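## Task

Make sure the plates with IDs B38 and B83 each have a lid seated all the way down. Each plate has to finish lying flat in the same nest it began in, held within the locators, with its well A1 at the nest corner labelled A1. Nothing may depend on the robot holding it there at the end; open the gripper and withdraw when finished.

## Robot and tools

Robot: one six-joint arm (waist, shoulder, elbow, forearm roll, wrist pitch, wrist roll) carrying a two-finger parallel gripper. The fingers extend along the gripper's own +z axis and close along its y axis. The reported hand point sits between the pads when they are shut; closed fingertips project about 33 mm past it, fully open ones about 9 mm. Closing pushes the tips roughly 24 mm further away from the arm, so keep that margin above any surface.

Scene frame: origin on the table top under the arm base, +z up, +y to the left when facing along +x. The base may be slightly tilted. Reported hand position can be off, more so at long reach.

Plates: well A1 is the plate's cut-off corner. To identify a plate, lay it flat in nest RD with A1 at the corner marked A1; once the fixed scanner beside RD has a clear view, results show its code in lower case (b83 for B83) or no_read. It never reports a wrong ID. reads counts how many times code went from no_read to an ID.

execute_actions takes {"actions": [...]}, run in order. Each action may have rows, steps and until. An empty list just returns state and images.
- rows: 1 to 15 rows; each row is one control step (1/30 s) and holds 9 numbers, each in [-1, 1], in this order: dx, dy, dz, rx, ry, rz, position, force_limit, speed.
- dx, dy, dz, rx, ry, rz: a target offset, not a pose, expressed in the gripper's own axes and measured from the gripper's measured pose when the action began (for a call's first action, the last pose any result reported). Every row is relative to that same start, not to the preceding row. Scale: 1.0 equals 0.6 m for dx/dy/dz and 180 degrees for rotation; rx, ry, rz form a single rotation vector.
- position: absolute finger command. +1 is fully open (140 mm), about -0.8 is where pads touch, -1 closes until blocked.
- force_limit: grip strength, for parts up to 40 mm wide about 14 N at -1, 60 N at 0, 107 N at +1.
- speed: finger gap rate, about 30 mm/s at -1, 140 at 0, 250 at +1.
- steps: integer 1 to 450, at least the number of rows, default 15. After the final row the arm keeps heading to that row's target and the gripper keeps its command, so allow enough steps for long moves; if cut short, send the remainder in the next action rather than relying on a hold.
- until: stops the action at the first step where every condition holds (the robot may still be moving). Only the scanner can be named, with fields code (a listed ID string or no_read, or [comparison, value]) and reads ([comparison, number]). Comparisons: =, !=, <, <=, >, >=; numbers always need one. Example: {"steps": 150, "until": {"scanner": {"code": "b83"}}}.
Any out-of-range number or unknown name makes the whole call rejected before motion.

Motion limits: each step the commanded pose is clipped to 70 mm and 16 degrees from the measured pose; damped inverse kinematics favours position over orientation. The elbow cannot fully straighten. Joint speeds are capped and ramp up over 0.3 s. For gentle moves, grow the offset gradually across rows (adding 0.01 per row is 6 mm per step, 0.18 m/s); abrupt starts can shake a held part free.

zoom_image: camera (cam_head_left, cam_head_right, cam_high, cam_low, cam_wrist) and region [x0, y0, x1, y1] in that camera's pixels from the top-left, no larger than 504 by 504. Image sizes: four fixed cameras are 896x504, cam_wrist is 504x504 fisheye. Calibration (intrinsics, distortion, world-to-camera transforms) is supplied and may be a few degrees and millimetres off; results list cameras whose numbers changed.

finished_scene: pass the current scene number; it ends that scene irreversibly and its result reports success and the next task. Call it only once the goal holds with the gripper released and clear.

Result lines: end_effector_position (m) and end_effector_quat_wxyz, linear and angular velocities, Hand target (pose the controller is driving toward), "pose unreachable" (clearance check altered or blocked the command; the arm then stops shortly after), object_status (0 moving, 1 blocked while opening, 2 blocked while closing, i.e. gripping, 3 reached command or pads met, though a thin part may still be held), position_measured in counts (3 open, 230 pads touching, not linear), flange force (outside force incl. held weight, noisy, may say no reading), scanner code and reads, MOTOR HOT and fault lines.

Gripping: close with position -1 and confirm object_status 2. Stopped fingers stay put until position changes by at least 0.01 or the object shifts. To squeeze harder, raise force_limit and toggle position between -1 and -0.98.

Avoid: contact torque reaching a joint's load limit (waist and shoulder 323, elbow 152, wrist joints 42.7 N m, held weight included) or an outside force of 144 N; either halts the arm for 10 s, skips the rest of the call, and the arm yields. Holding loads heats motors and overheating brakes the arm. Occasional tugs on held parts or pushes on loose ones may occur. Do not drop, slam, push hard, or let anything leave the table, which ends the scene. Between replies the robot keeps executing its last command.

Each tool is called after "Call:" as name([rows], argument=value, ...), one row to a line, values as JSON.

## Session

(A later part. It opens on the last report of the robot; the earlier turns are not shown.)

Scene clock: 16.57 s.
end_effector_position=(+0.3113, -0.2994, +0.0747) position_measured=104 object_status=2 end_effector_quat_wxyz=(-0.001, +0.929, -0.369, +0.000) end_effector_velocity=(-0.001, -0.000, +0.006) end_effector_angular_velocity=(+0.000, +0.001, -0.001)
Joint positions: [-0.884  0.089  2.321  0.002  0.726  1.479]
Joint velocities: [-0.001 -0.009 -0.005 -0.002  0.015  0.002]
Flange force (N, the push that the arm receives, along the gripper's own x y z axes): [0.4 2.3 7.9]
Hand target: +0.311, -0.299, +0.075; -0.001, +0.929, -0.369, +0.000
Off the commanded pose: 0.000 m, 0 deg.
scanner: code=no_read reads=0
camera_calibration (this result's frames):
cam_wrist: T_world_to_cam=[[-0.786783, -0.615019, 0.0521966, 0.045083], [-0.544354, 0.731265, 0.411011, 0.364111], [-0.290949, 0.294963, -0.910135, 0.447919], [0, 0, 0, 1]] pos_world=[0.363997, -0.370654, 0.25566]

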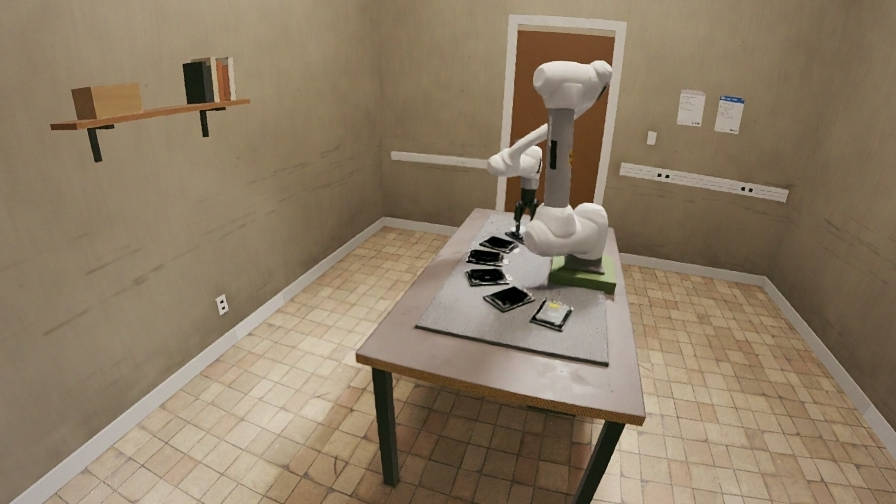

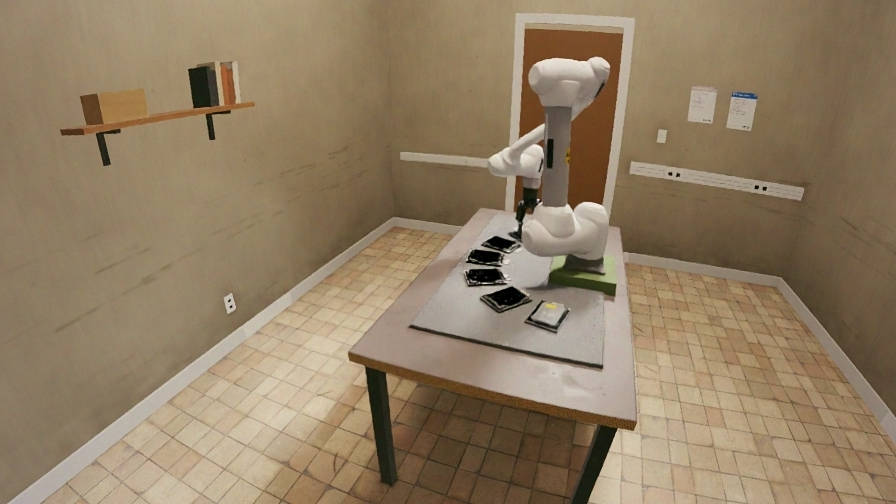

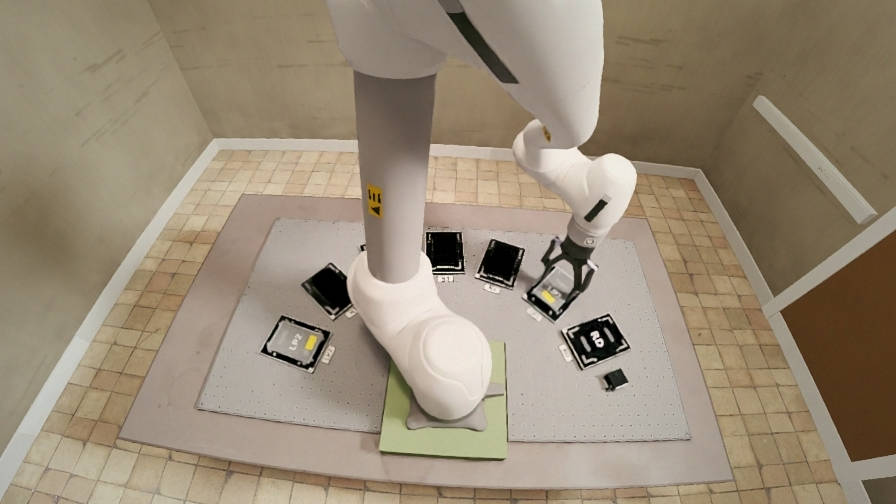

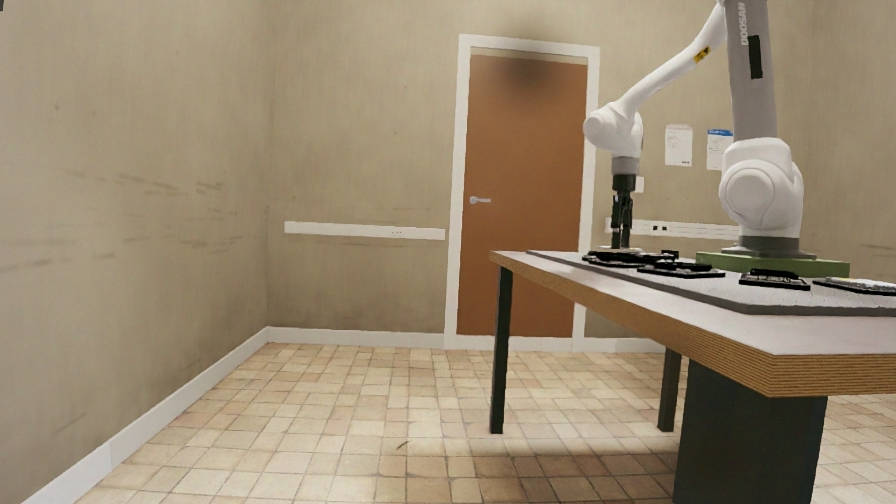

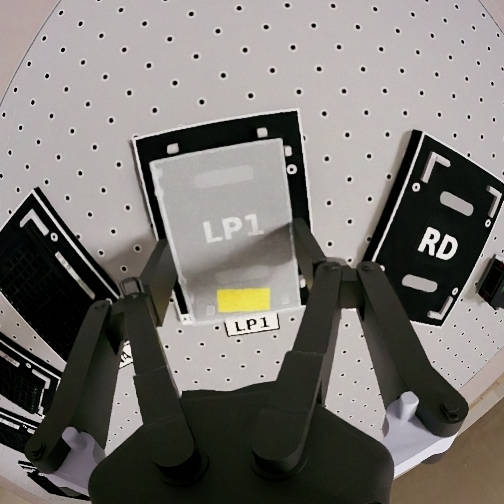

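Lid lifted. I'll get a settled image and zoom to build a new aligned reference for this scene.

Call:
execute_actions(actions=[])

Call:
zoom_image(camera="cam_wrist", region=[110, 80, 350, 340])

Scene clock: 16.63 s.
end_effector_position=(+0.3113, -0.2994, +0.0749) position_measured=104 object_status=2 end_effector_quat_wxyz=(-0.001, +0.929, -0.369, +0.000) end_effector_velocity=(-0.000, -0.001, +0.002) end_effector_angular_velocity=(-0.001, +0.001, +0.000)
Joint positions: [-0.884  0.089  2.321  0.002  0.727  1.479]
Joint velocities: [-0.001 -0.004 -0.002 -0.002  0.005  0.001]
Flange force (N, the push that the arm receives, along the gripper's own x y z axes): [4.1 0.1 9.3]
Hand target: +0.311, -0.299, +0.075; -0.001, +0.929, -0.369, +0.000
Off the commanded pose: 0.000 m, 0 deg.
scanner: code=no_read reads=0
camera_calibration (this result's frames):
cam_wrist: T_world_to_cam=[[-0.786854, -0.614926, 0.0522246, 0.0451134], [-0.544243, 0.731319, 0.411062, 0.363978], [-0.290966, 0.295023, -0.91011, 0.448155], [0, 0, 0, 1]] pos_world=[0.363988, -0.370659, 0.255897]

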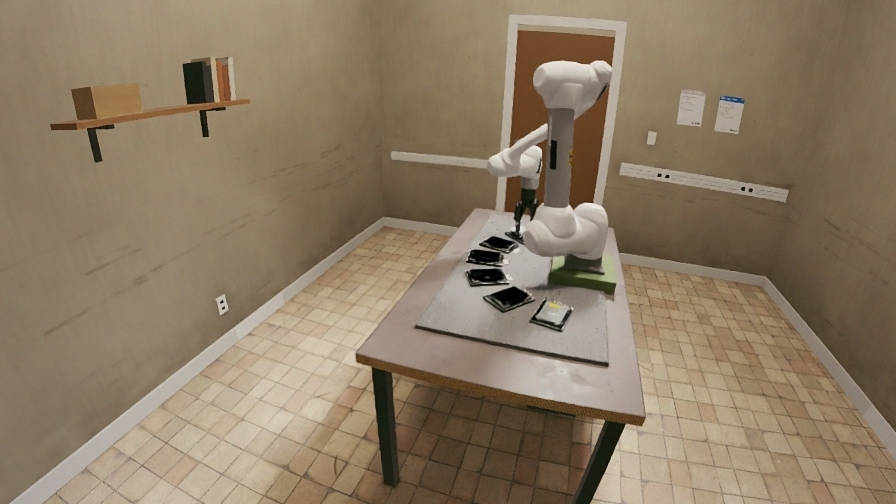

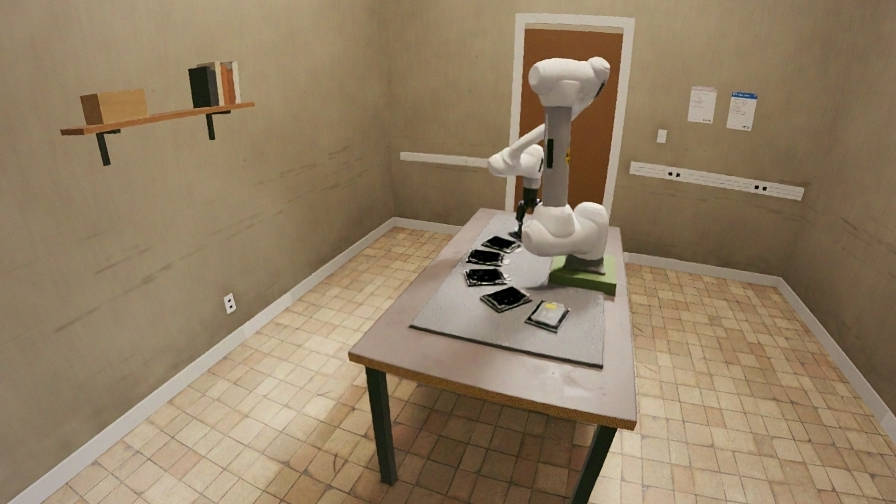

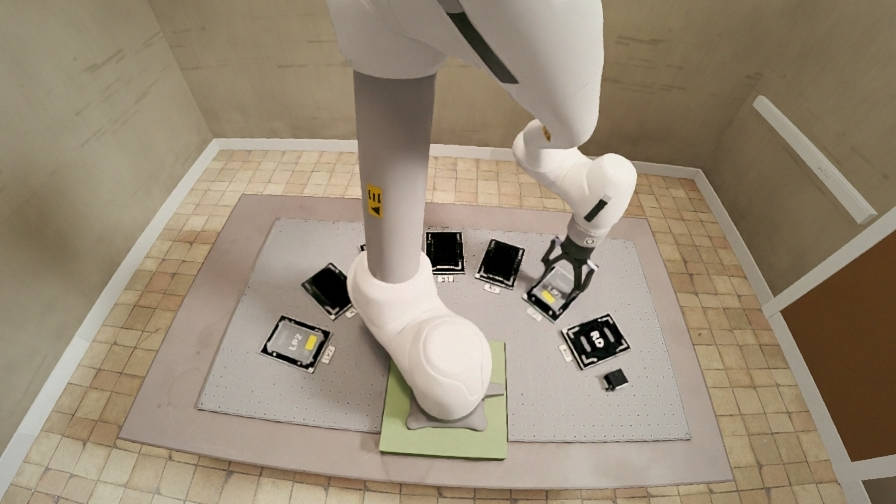

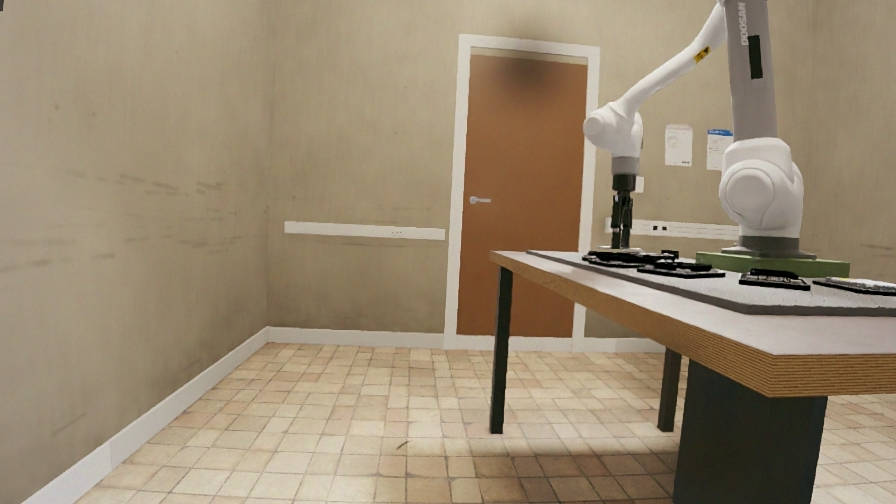

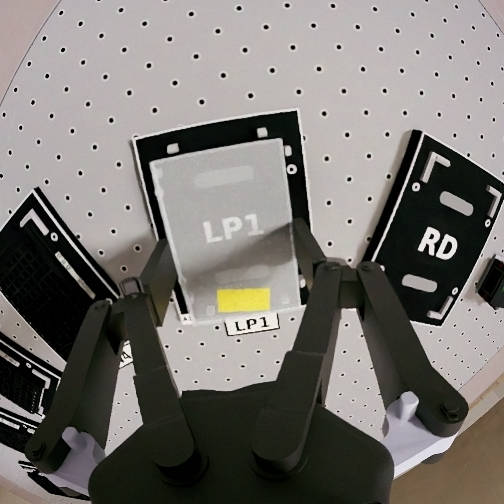

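Region (110, 80, 350, 340) of cam_wrist's 504x504 image, scaled by 1.938, with more detail than that image has; it fills the left 465 columns of this view, and the rest is white.

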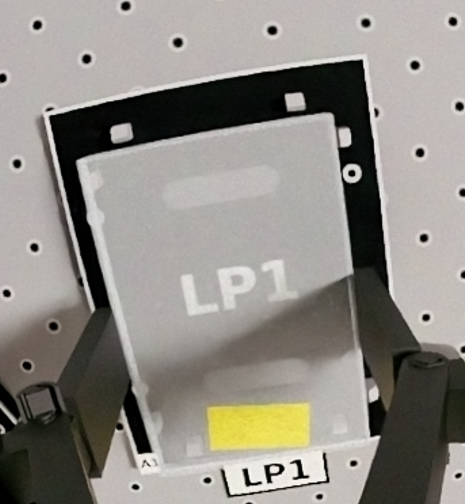

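Call:
execute_actions([
  {"rows": [[-0.0029,-0.0070,-0.003,0,0,-0.0033,-1,-0.4,-0.6],[-0.0113,-0.0268,-0.007,0,0,-0.0128,-1,-0.4,-0.6],[-0.0241,-0.0574,-0.011,0,0,-0.0274,-1,-0.4,-0.6],[-0.0407,-0.0968,-0.014,0,0,-0.0462,-1,-0.4,-0.6],[-0.0602,-0.1431,-0.016,0,0,-0.0683,-1,-0.4,-0.6],[-0.0817,-0.1942,-0.018,0,0,-0.0927,-1,-0.4,-0.6],[-0.1044,-0.2483,-0.02,0,0,-0.1185,-1,-0.4,-0.6],[-0.1276,-0.3034,-0.02,0,0,-0.1448,-1,-0.4,-0.6],[-0.1503,-0.3575,-0.02,0,0,-0.1706,-1,-0.4,-0.6],[-0.1718,-0.4086,-0.02,0,0,-0.1950,-1,-0.4,-0.6],[-0.1913,-0.4549,-0.018,0,0,-0.2171,-1,-0.4,-0.6],[-0.2079,-0.4943,-0.014,0,0,-0.2359,-1,-0.4,-0.6],[-0.2207,-0.5249,-0.01,0,0,-0.2505,-1,-0.4,-0.6],[-0.2291,-0.5447,-0.005,0,0,-0.2600,-1,-0.4,-0.6],[-0.2320,-0.5517,-0.0002,0,0,-0.2633,-1,-0.4,-0.6]], "steps": 44},
])

Scene clock: 19.63 s.
end_effector_position=(+0.4375, +0.0377, +0.0763) position_measured=104 object_status=2 end_effector_quat_wxyz=(-0.002, +0.999, +0.035, +0.001) end_effector_velocity=(+0.000, +0.000, -0.000) end_effector_angular_velocity=(-0.002, +0.001, +0.003)
Joint positions: [-0.028  0.099  2.308 -0.003  0.729  1.511]
Joint velocities: [ 0.002  0.001 -0.001 -0.003  0.     0.001]
Flange force (N, the push that the arm receives, along the gripper's own x y z axes): [-1.7 6.6 3.5]
Hand target: +0.437, +0.038, +0.076; -0.001, +0.999, +0.036, +0.001
Off the commanded pose: 0.001 m, 0 deg.
scanner: code=no_read reads=0
camera_calibration (this result's frames):
cam_wrist: T_world_to_cam=[[-0.0802718, -0.995477, 0.0508038, 0.0569274], [-0.907885, 0.0940579, 0.408532, 0.368819], [-0.411463, -0.0133303, -0.911329, 0.451147], [0, 0, 0, 1]] pos_world=[0.525046, 0.0279935, 0.257577]

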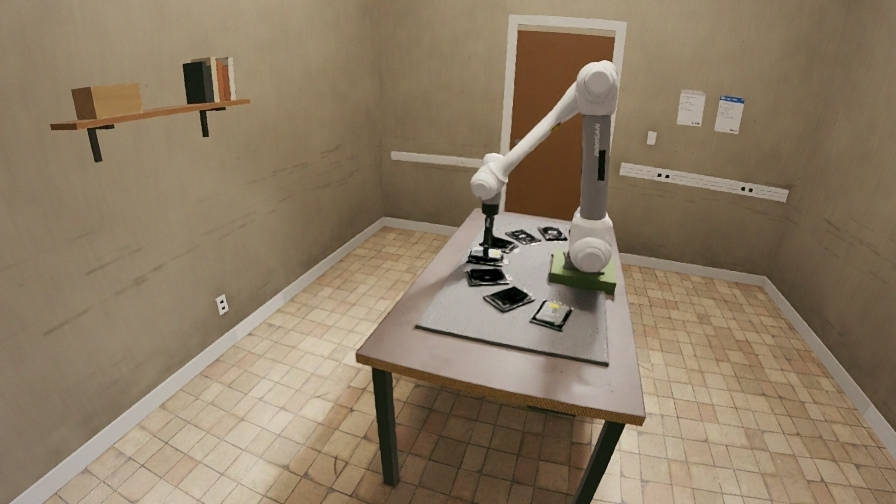

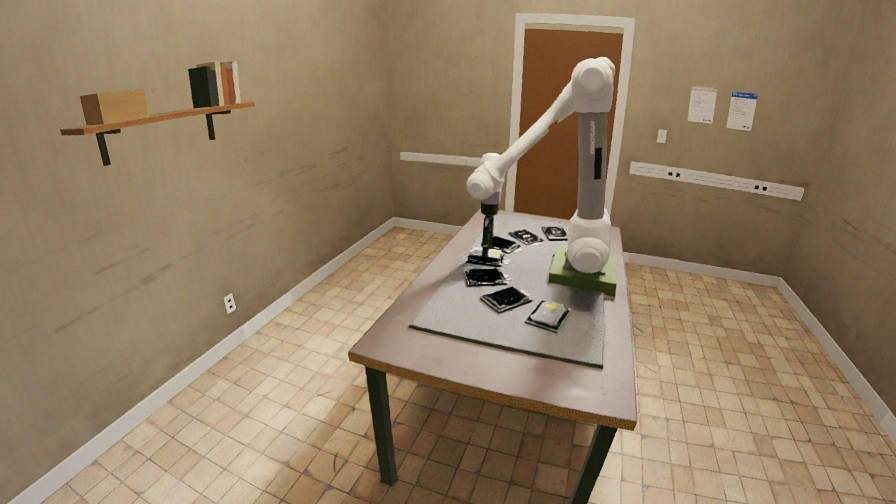

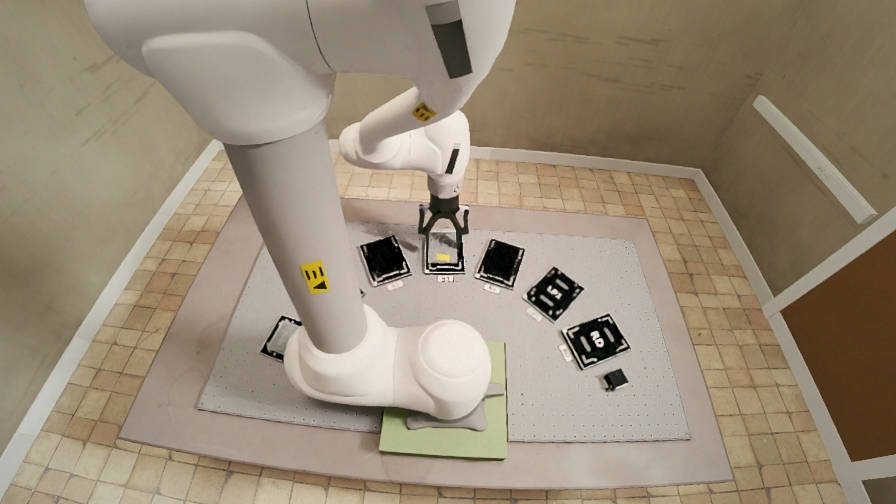

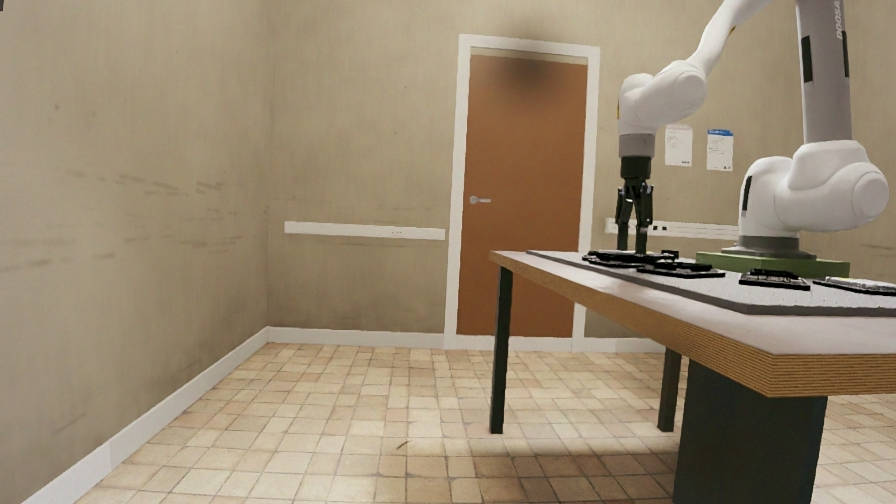

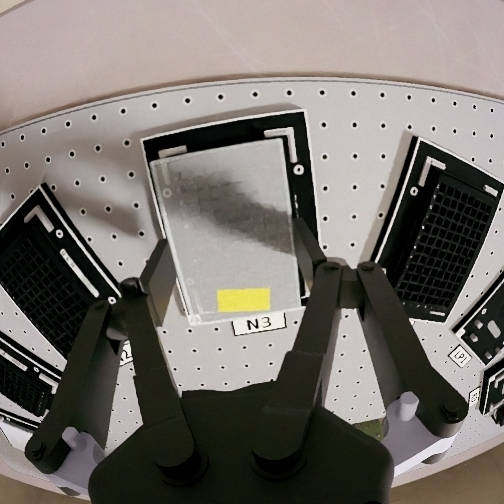

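Call:
zoom_image(camera="cam_wrist", region=[110, 80, 350, 340])

Call:
zoom_image(camera="cam_wrist", region=[30, 220, 130, 320])

Region (110, 80, 350, 340) of cam_wrist's 504x504 image, scaled by 1.938, with more detail than that image has; it fills the left 465 columns of this view, and the rest is white.

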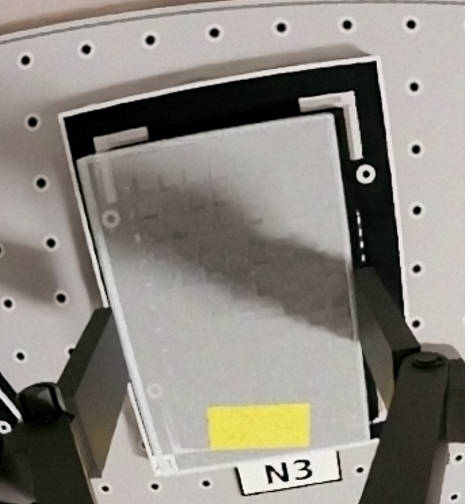

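Region (30, 220, 130, 320) of cam_wrist's 504x504 image, scaled by 5.040, with more detail than that image has.

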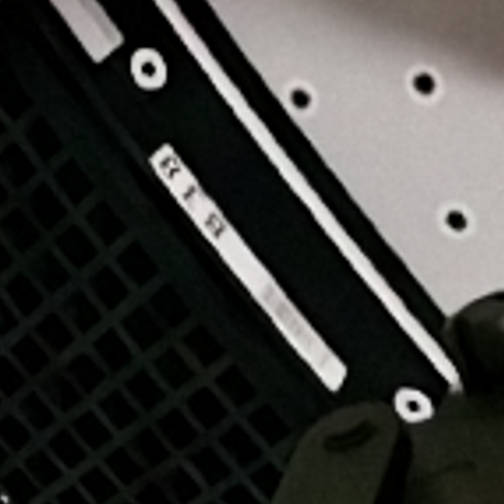

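Call:
zoom_image(camera="cam_wrist", region=[54, 242, 84, 272])

Region (54, 242, 84, 272) of cam_wrist's 504x504 image, scaled by 16.800, with more detail than that image has.

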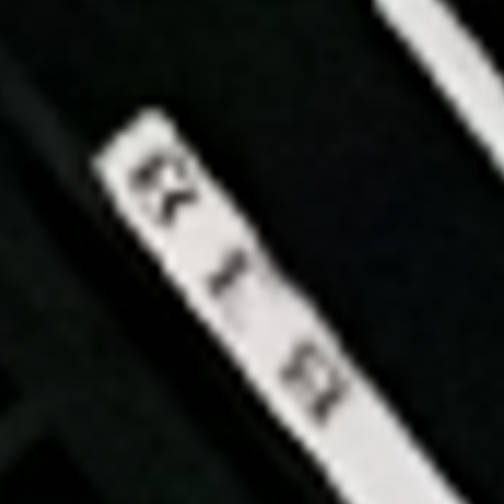

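Call:
execute_actions([
  {"rows": [[-0.0003,0.0011,0.0002,0,0,-0.0002,-1,-0.4,-0.6],[-0.0008,0.0034,0.0007,0,0,-0.0007,-1,-0.4,-0.6],[-0.0014,0.0060,0.0012,0,0,-0.0012,-1,-0.4,-0.6],[-0.0020,0.0085,0.0017,0,0,-0.0017,-1,-0.4,-0.6],[-0.0024,0.0101,0.0021,0,0,-0.0021,-1,-0.4,-0.6],[-0.0025,0.0107,0.0022,0,0,-0.0022,-1,-0.4,-0.6]], "steps": 9},
])

Scene clock: 20.80 s.
end_effector_position=(+0.4366, +0.0316, +0.0751) position_measured=104 object_status=2 end_effector_quat_wxyz=(-0.001, +0.999, +0.039, +0.001) end_effector_velocity=(-0.002, -0.007, -0.002) end_effector_angular_velocity=(+0.001, +0.001, +0.008)
Joint positions: [-0.042  0.099  2.312 -0.003  0.725  1.491]
Joint velocities: [-0.016  0.     0.005  0.001 -0.004 -0.025]
Flange force (N, the push that the arm receives, along the gripper's own x y z axes): [-2.8 2.0 3.6]
Hand target: +0.436, +0.031, +0.075; -0.001, +0.999, +0.039, +0.001
Off the commanded pose: 0.000 m, 0 deg.
scanner: code=no_read reads=0
camera_calibration (this result's frames):
cam_wrist: T_world_to_cam=[[-0.0737358, -0.995972, 0.0510238, 0.0479699], [-0.908445, 0.0881883, 0.408595, 0.369523], [-0.411449, -0.0162242, -0.911288, 0.449608], [0, 0, 0, 1]] pos_world=[0.52422, 0.0224836, 0.25629]

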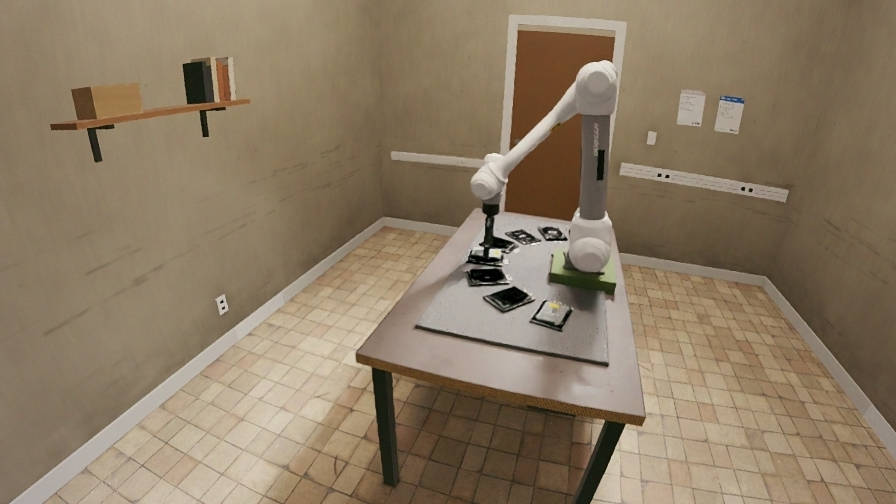

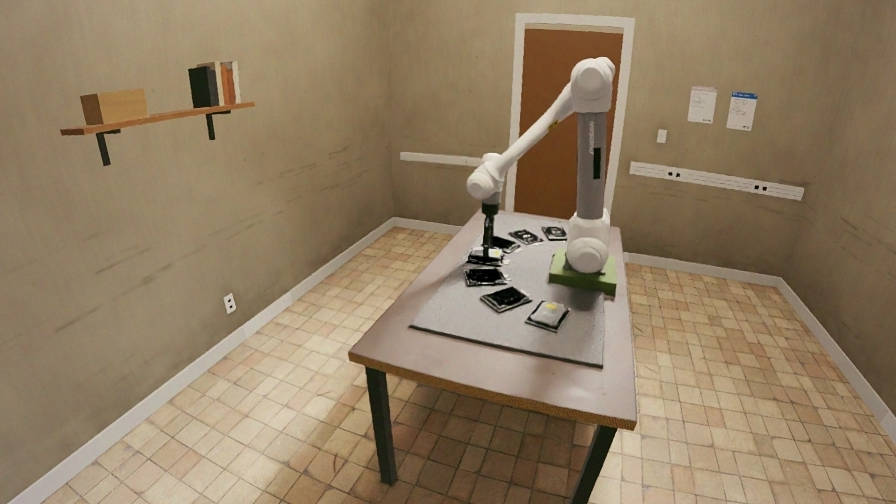

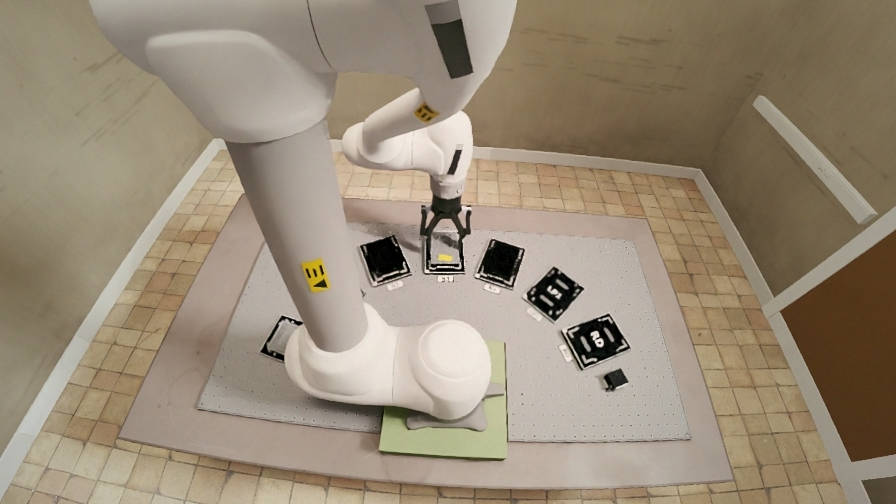

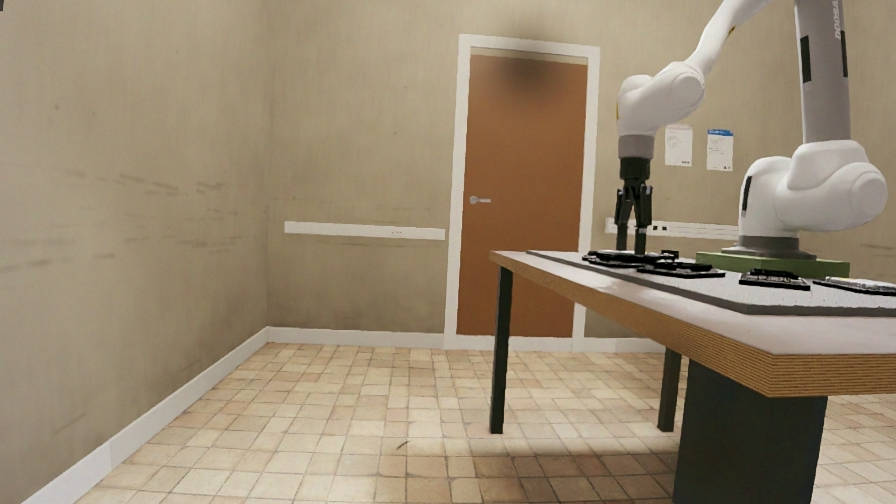

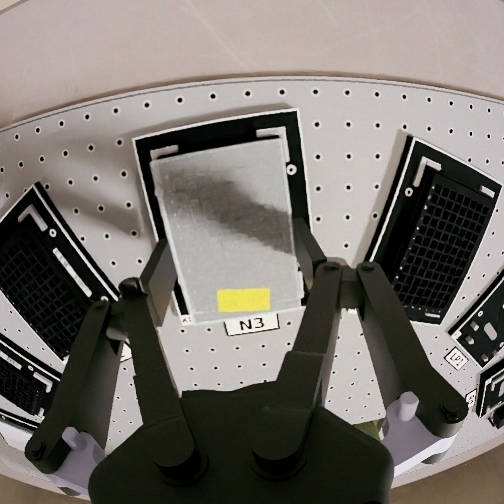

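Call:
execute_actions(actions=[])

Call:
zoom_image(camera="cam_wrist", region=[110, 80, 350, 340])

Scene clock: 20.87 s.
end_effector_position=(+0.4365, +0.0313, +0.0750) position_measured=104 object_status=2 end_effector_quat_wxyz=(-0.001, +0.999, +0.039, +0.001) end_effector_velocity=(-0.001, -0.003, -0.001) end_effector_angular_velocity=(+0.000, +0.000, +0.002)
Joint positions: [-0.042  0.099  2.312 -0.003  0.725  1.49 ]
Joint velocities: [-0.006 -0.     0.002  0.    -0.002 -0.009]
Flange force (N, the push that the arm receives, along the gripper's own x y z axes): [-1.8 1.6 4.4]
Hand target: +0.436, +0.031, +0.075; -0.001, +0.999, +0.039, +0.001
Off the commanded pose: 0.000 m, 0 deg.
scanner: code=no_read reads=0
camera_calibration (this result's frames):
cam_wrist: T_world_to_cam=[[-0.073367, -0.995999, 0.0510297, 0.0475225], [-0.908467, 0.0878548, 0.408619, 0.369529], [-0.411467, -0.0163796, -0.911277, 0.44951], [0, 0, 0, 1]] pos_world=[0.52415, 0.0222302, 0.256206]

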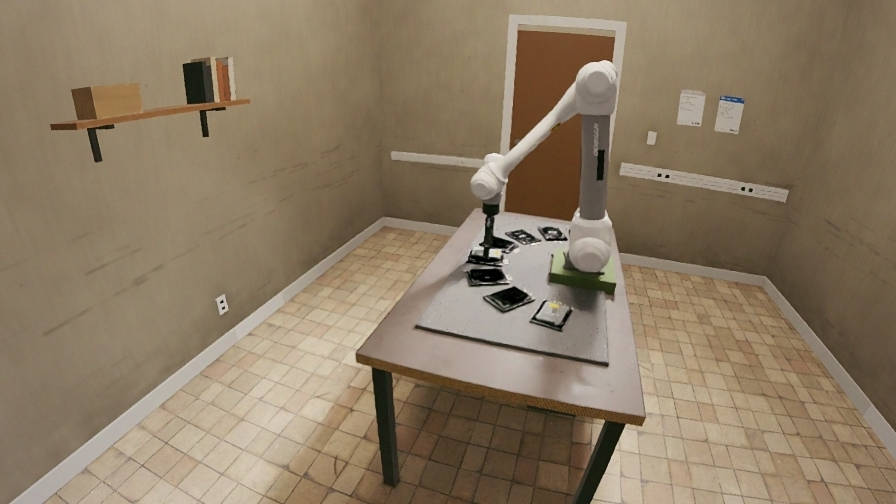

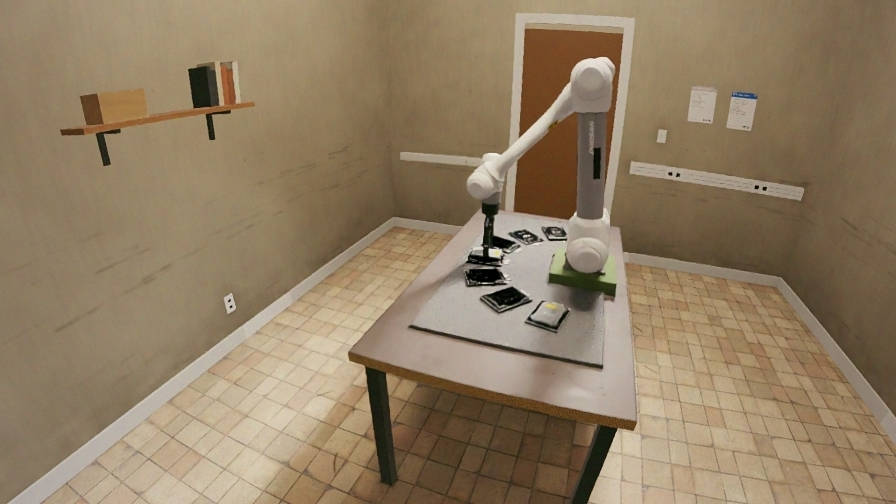

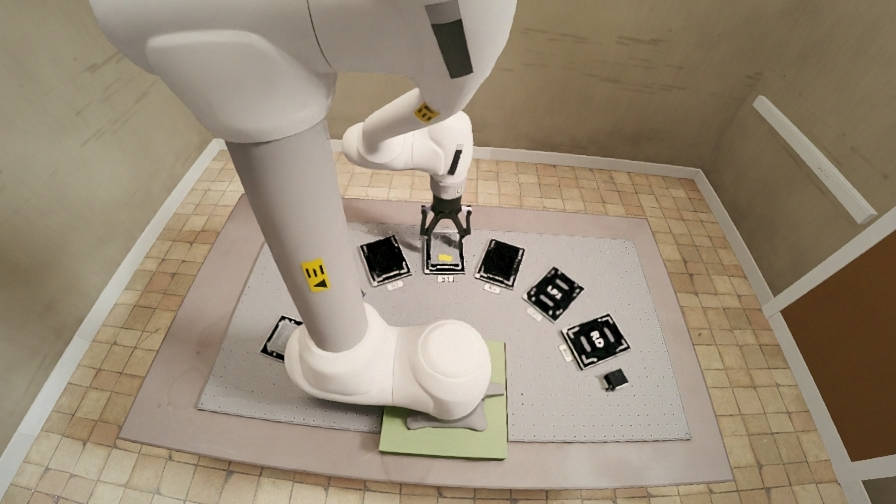

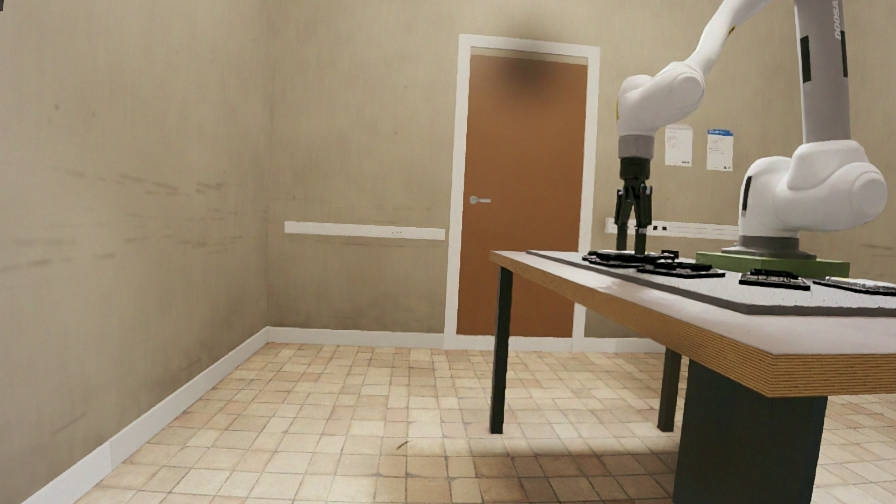

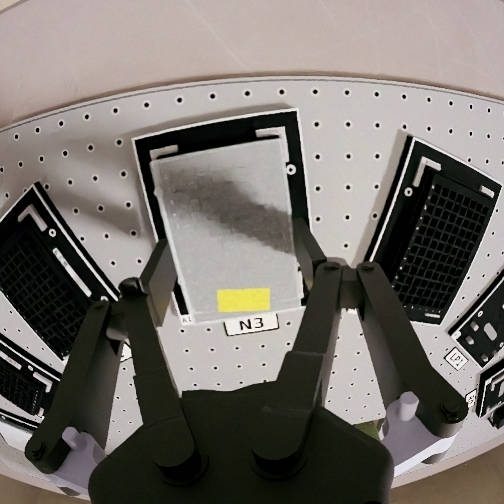

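Region (110, 80, 350, 340) of cam_wrist's 504x504 image, scaled by 1.938, with more detail than that image has; it fills the left 465 columns of this view, and the rest is white.

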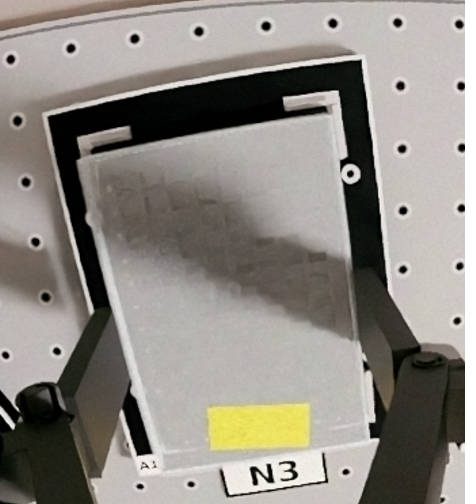

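Call:
zoom_image(camera="cam_wrist", region=[130, 130, 210, 210])

Call:
zoom_image(camera="cam_wrist", region=[240, 105, 320, 185])

Region (130, 130, 210, 210) of cam_wrist's 504x504 image, scaled by 6.300, with more detail than that image has.

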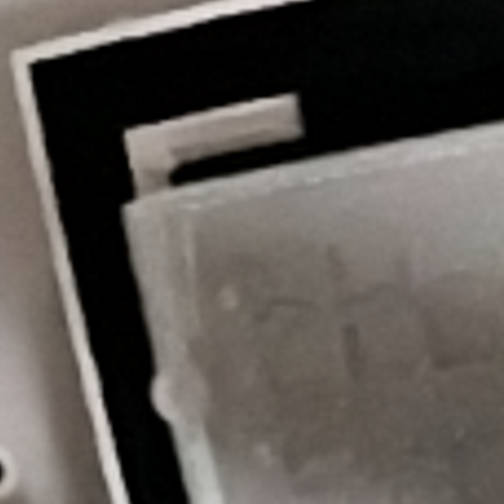

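Region (240, 105, 320, 185) of cam_wrist's 504x504 image, scaled by 6.300, with more detail than that image has.

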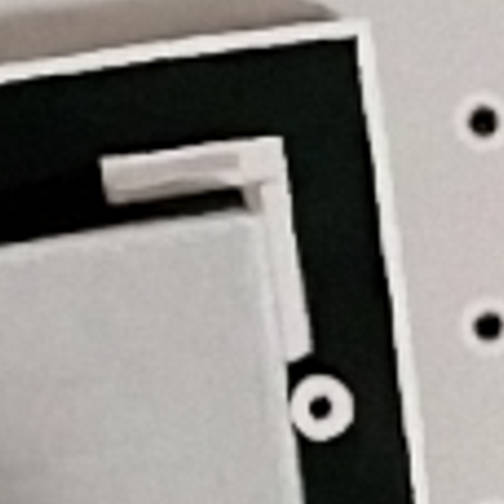

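Call:
zoom_image(camera="cam_wrist", region=[165, 265, 245, 345])

Call:
zoom_image(camera="cam_wrist", region=[255, 250, 335, 330])

Region (165, 265, 245, 345) of cam_wrist's 504x504 image, scaled by 6.300, with more detail than that image has.

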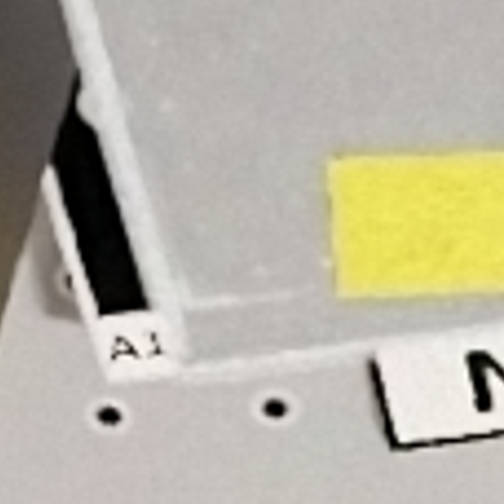

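Region (255, 250, 335, 330) of cam_wrist's 504x504 image, scaled by 6.300, with more detail than that image has.

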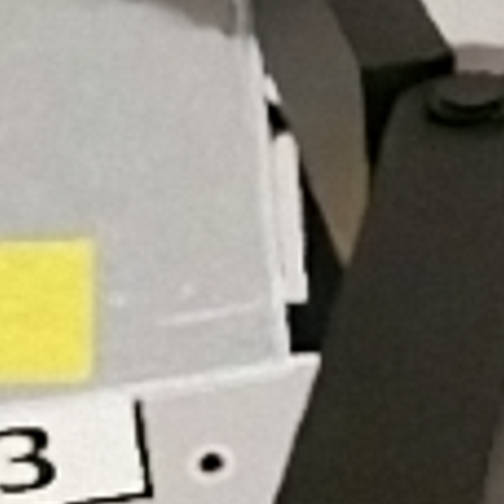

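Call:
execute_actions([
  {"rows": [[-0.0002,0.0002,0.0006,0,0,0,-1,-0.4,-0.6],[-0.0004,0.0004,0.0020,0,0,0,-1,-0.4,-0.6],[-0.0005,0.0005,0.0040,0,0,0,-1,-0.4,-0.6],[-0.0005,0.0005,0.0060,0,0,0,-1,-0.4,-0.6],[-0.0005,0.0005,0.0078,0,0,0,-1,-0.4,-0.6],[-0.0005,0.0005,0.0092,0,0,0,-1,-0.4,-0.6],[-0.0005,0.0005,0.0102,0,0,0,-1,-0.4,-0.6],[-0.0005,0.0005,0.0110,0,0,0,-1,-0.4,-0.6],[-0.0005,0.0005,0.0117,0,0,0,-1,-0.4,-0.6],[-0.0005,0.0005,0.0123,0,0,0,-1,-0.4,-0.6]], "steps": 13},
])

Scene clock: 24.63 s.
end_effector_position=(+0.4362, +0.0310, +0.0678) position_measured=104 object_status=2 end_effector_quat_wxyz=(-0.001, +0.999, +0.039, +0.001) end_effector_velocity=(-0.000, -0.000, -0.004) end_effector_angular_velocity=(-0.001, +0.001, +0.002)
Joint positions: [-0.043  0.11   2.318 -0.003  0.708  1.489]
Joint velocities: [-0.     0.007  0.003 -0.001 -0.009 -0.001]
Flange force (N, the push that the arm receives, along the gripper's own x y z axes): [-3.7 2.4 1.9]
Hand target: +0.436, +0.031, +0.068; -0.001, +0.999, +0.039, +0.001
Off the commanded pose: 0.000 m, 0 deg.
scanner: code=no_read reads=0
camera_calibration (this result's frames):
cam_wrist: T_world_to_cam=[[-0.073413, -0.995999, 0.0509636, 0.047618], [-0.908476, 0.087869, 0.408595, 0.372244], [-0.411438, -0.0163031, -0.911292, 0.442879], [0, 0, 0, 1]] pos_world=[0.523888, 0.021939, 0.249068]

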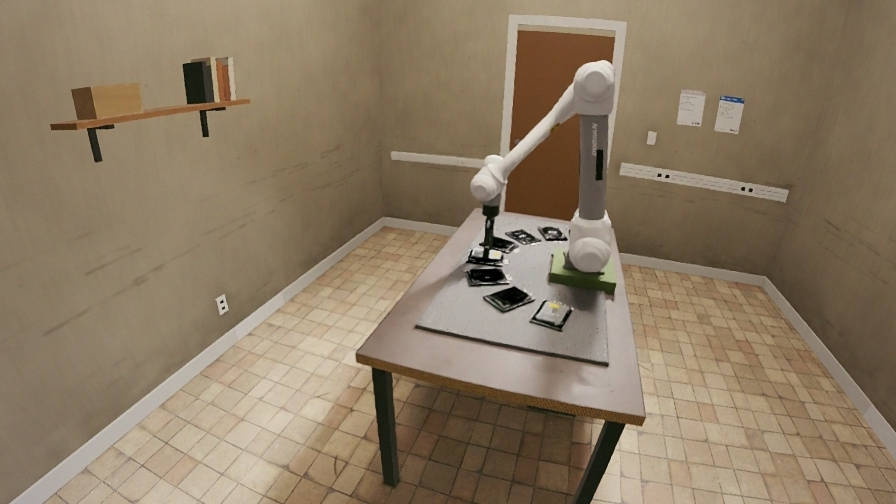

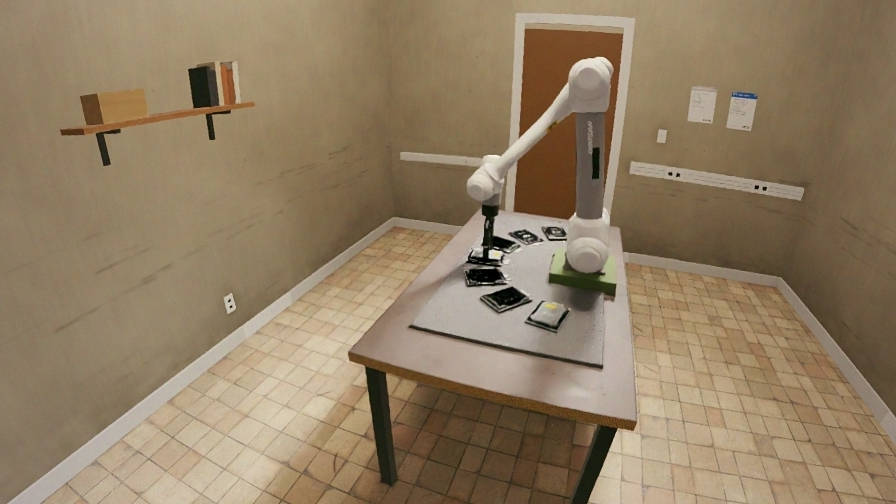

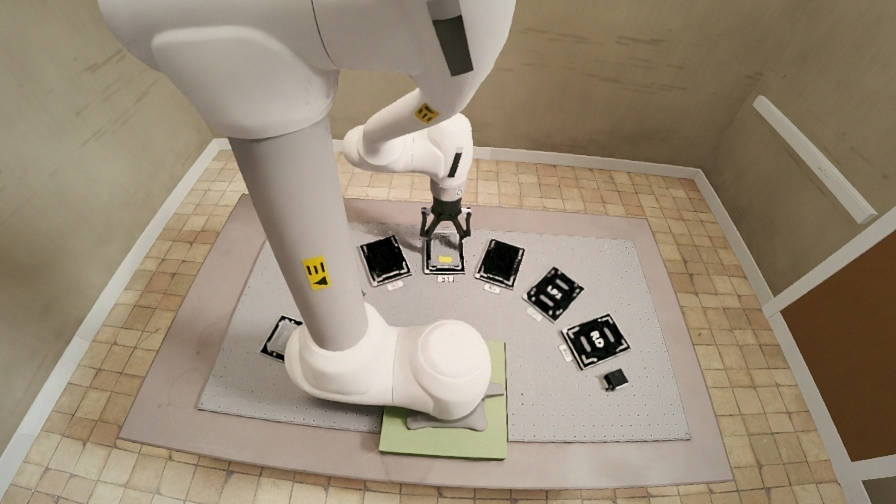

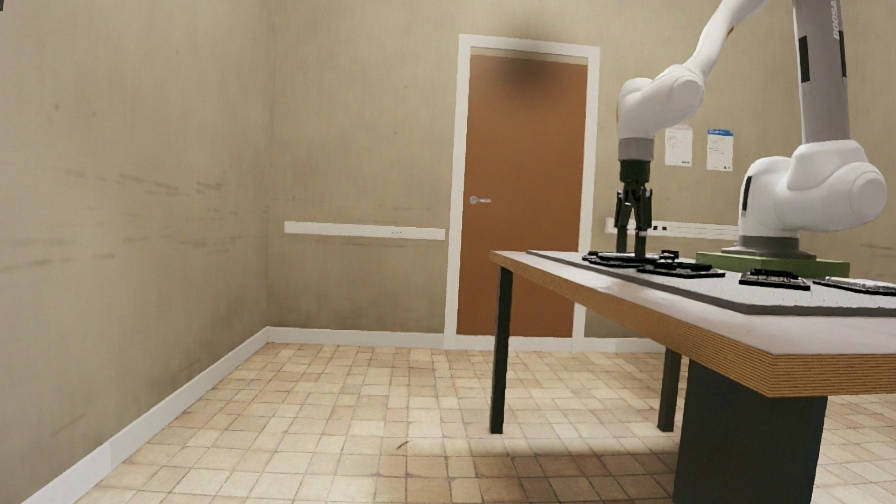

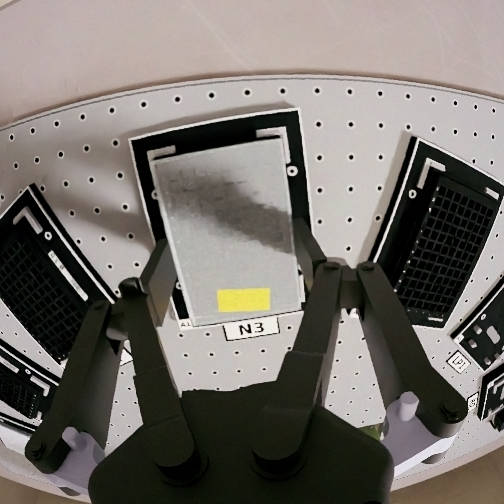

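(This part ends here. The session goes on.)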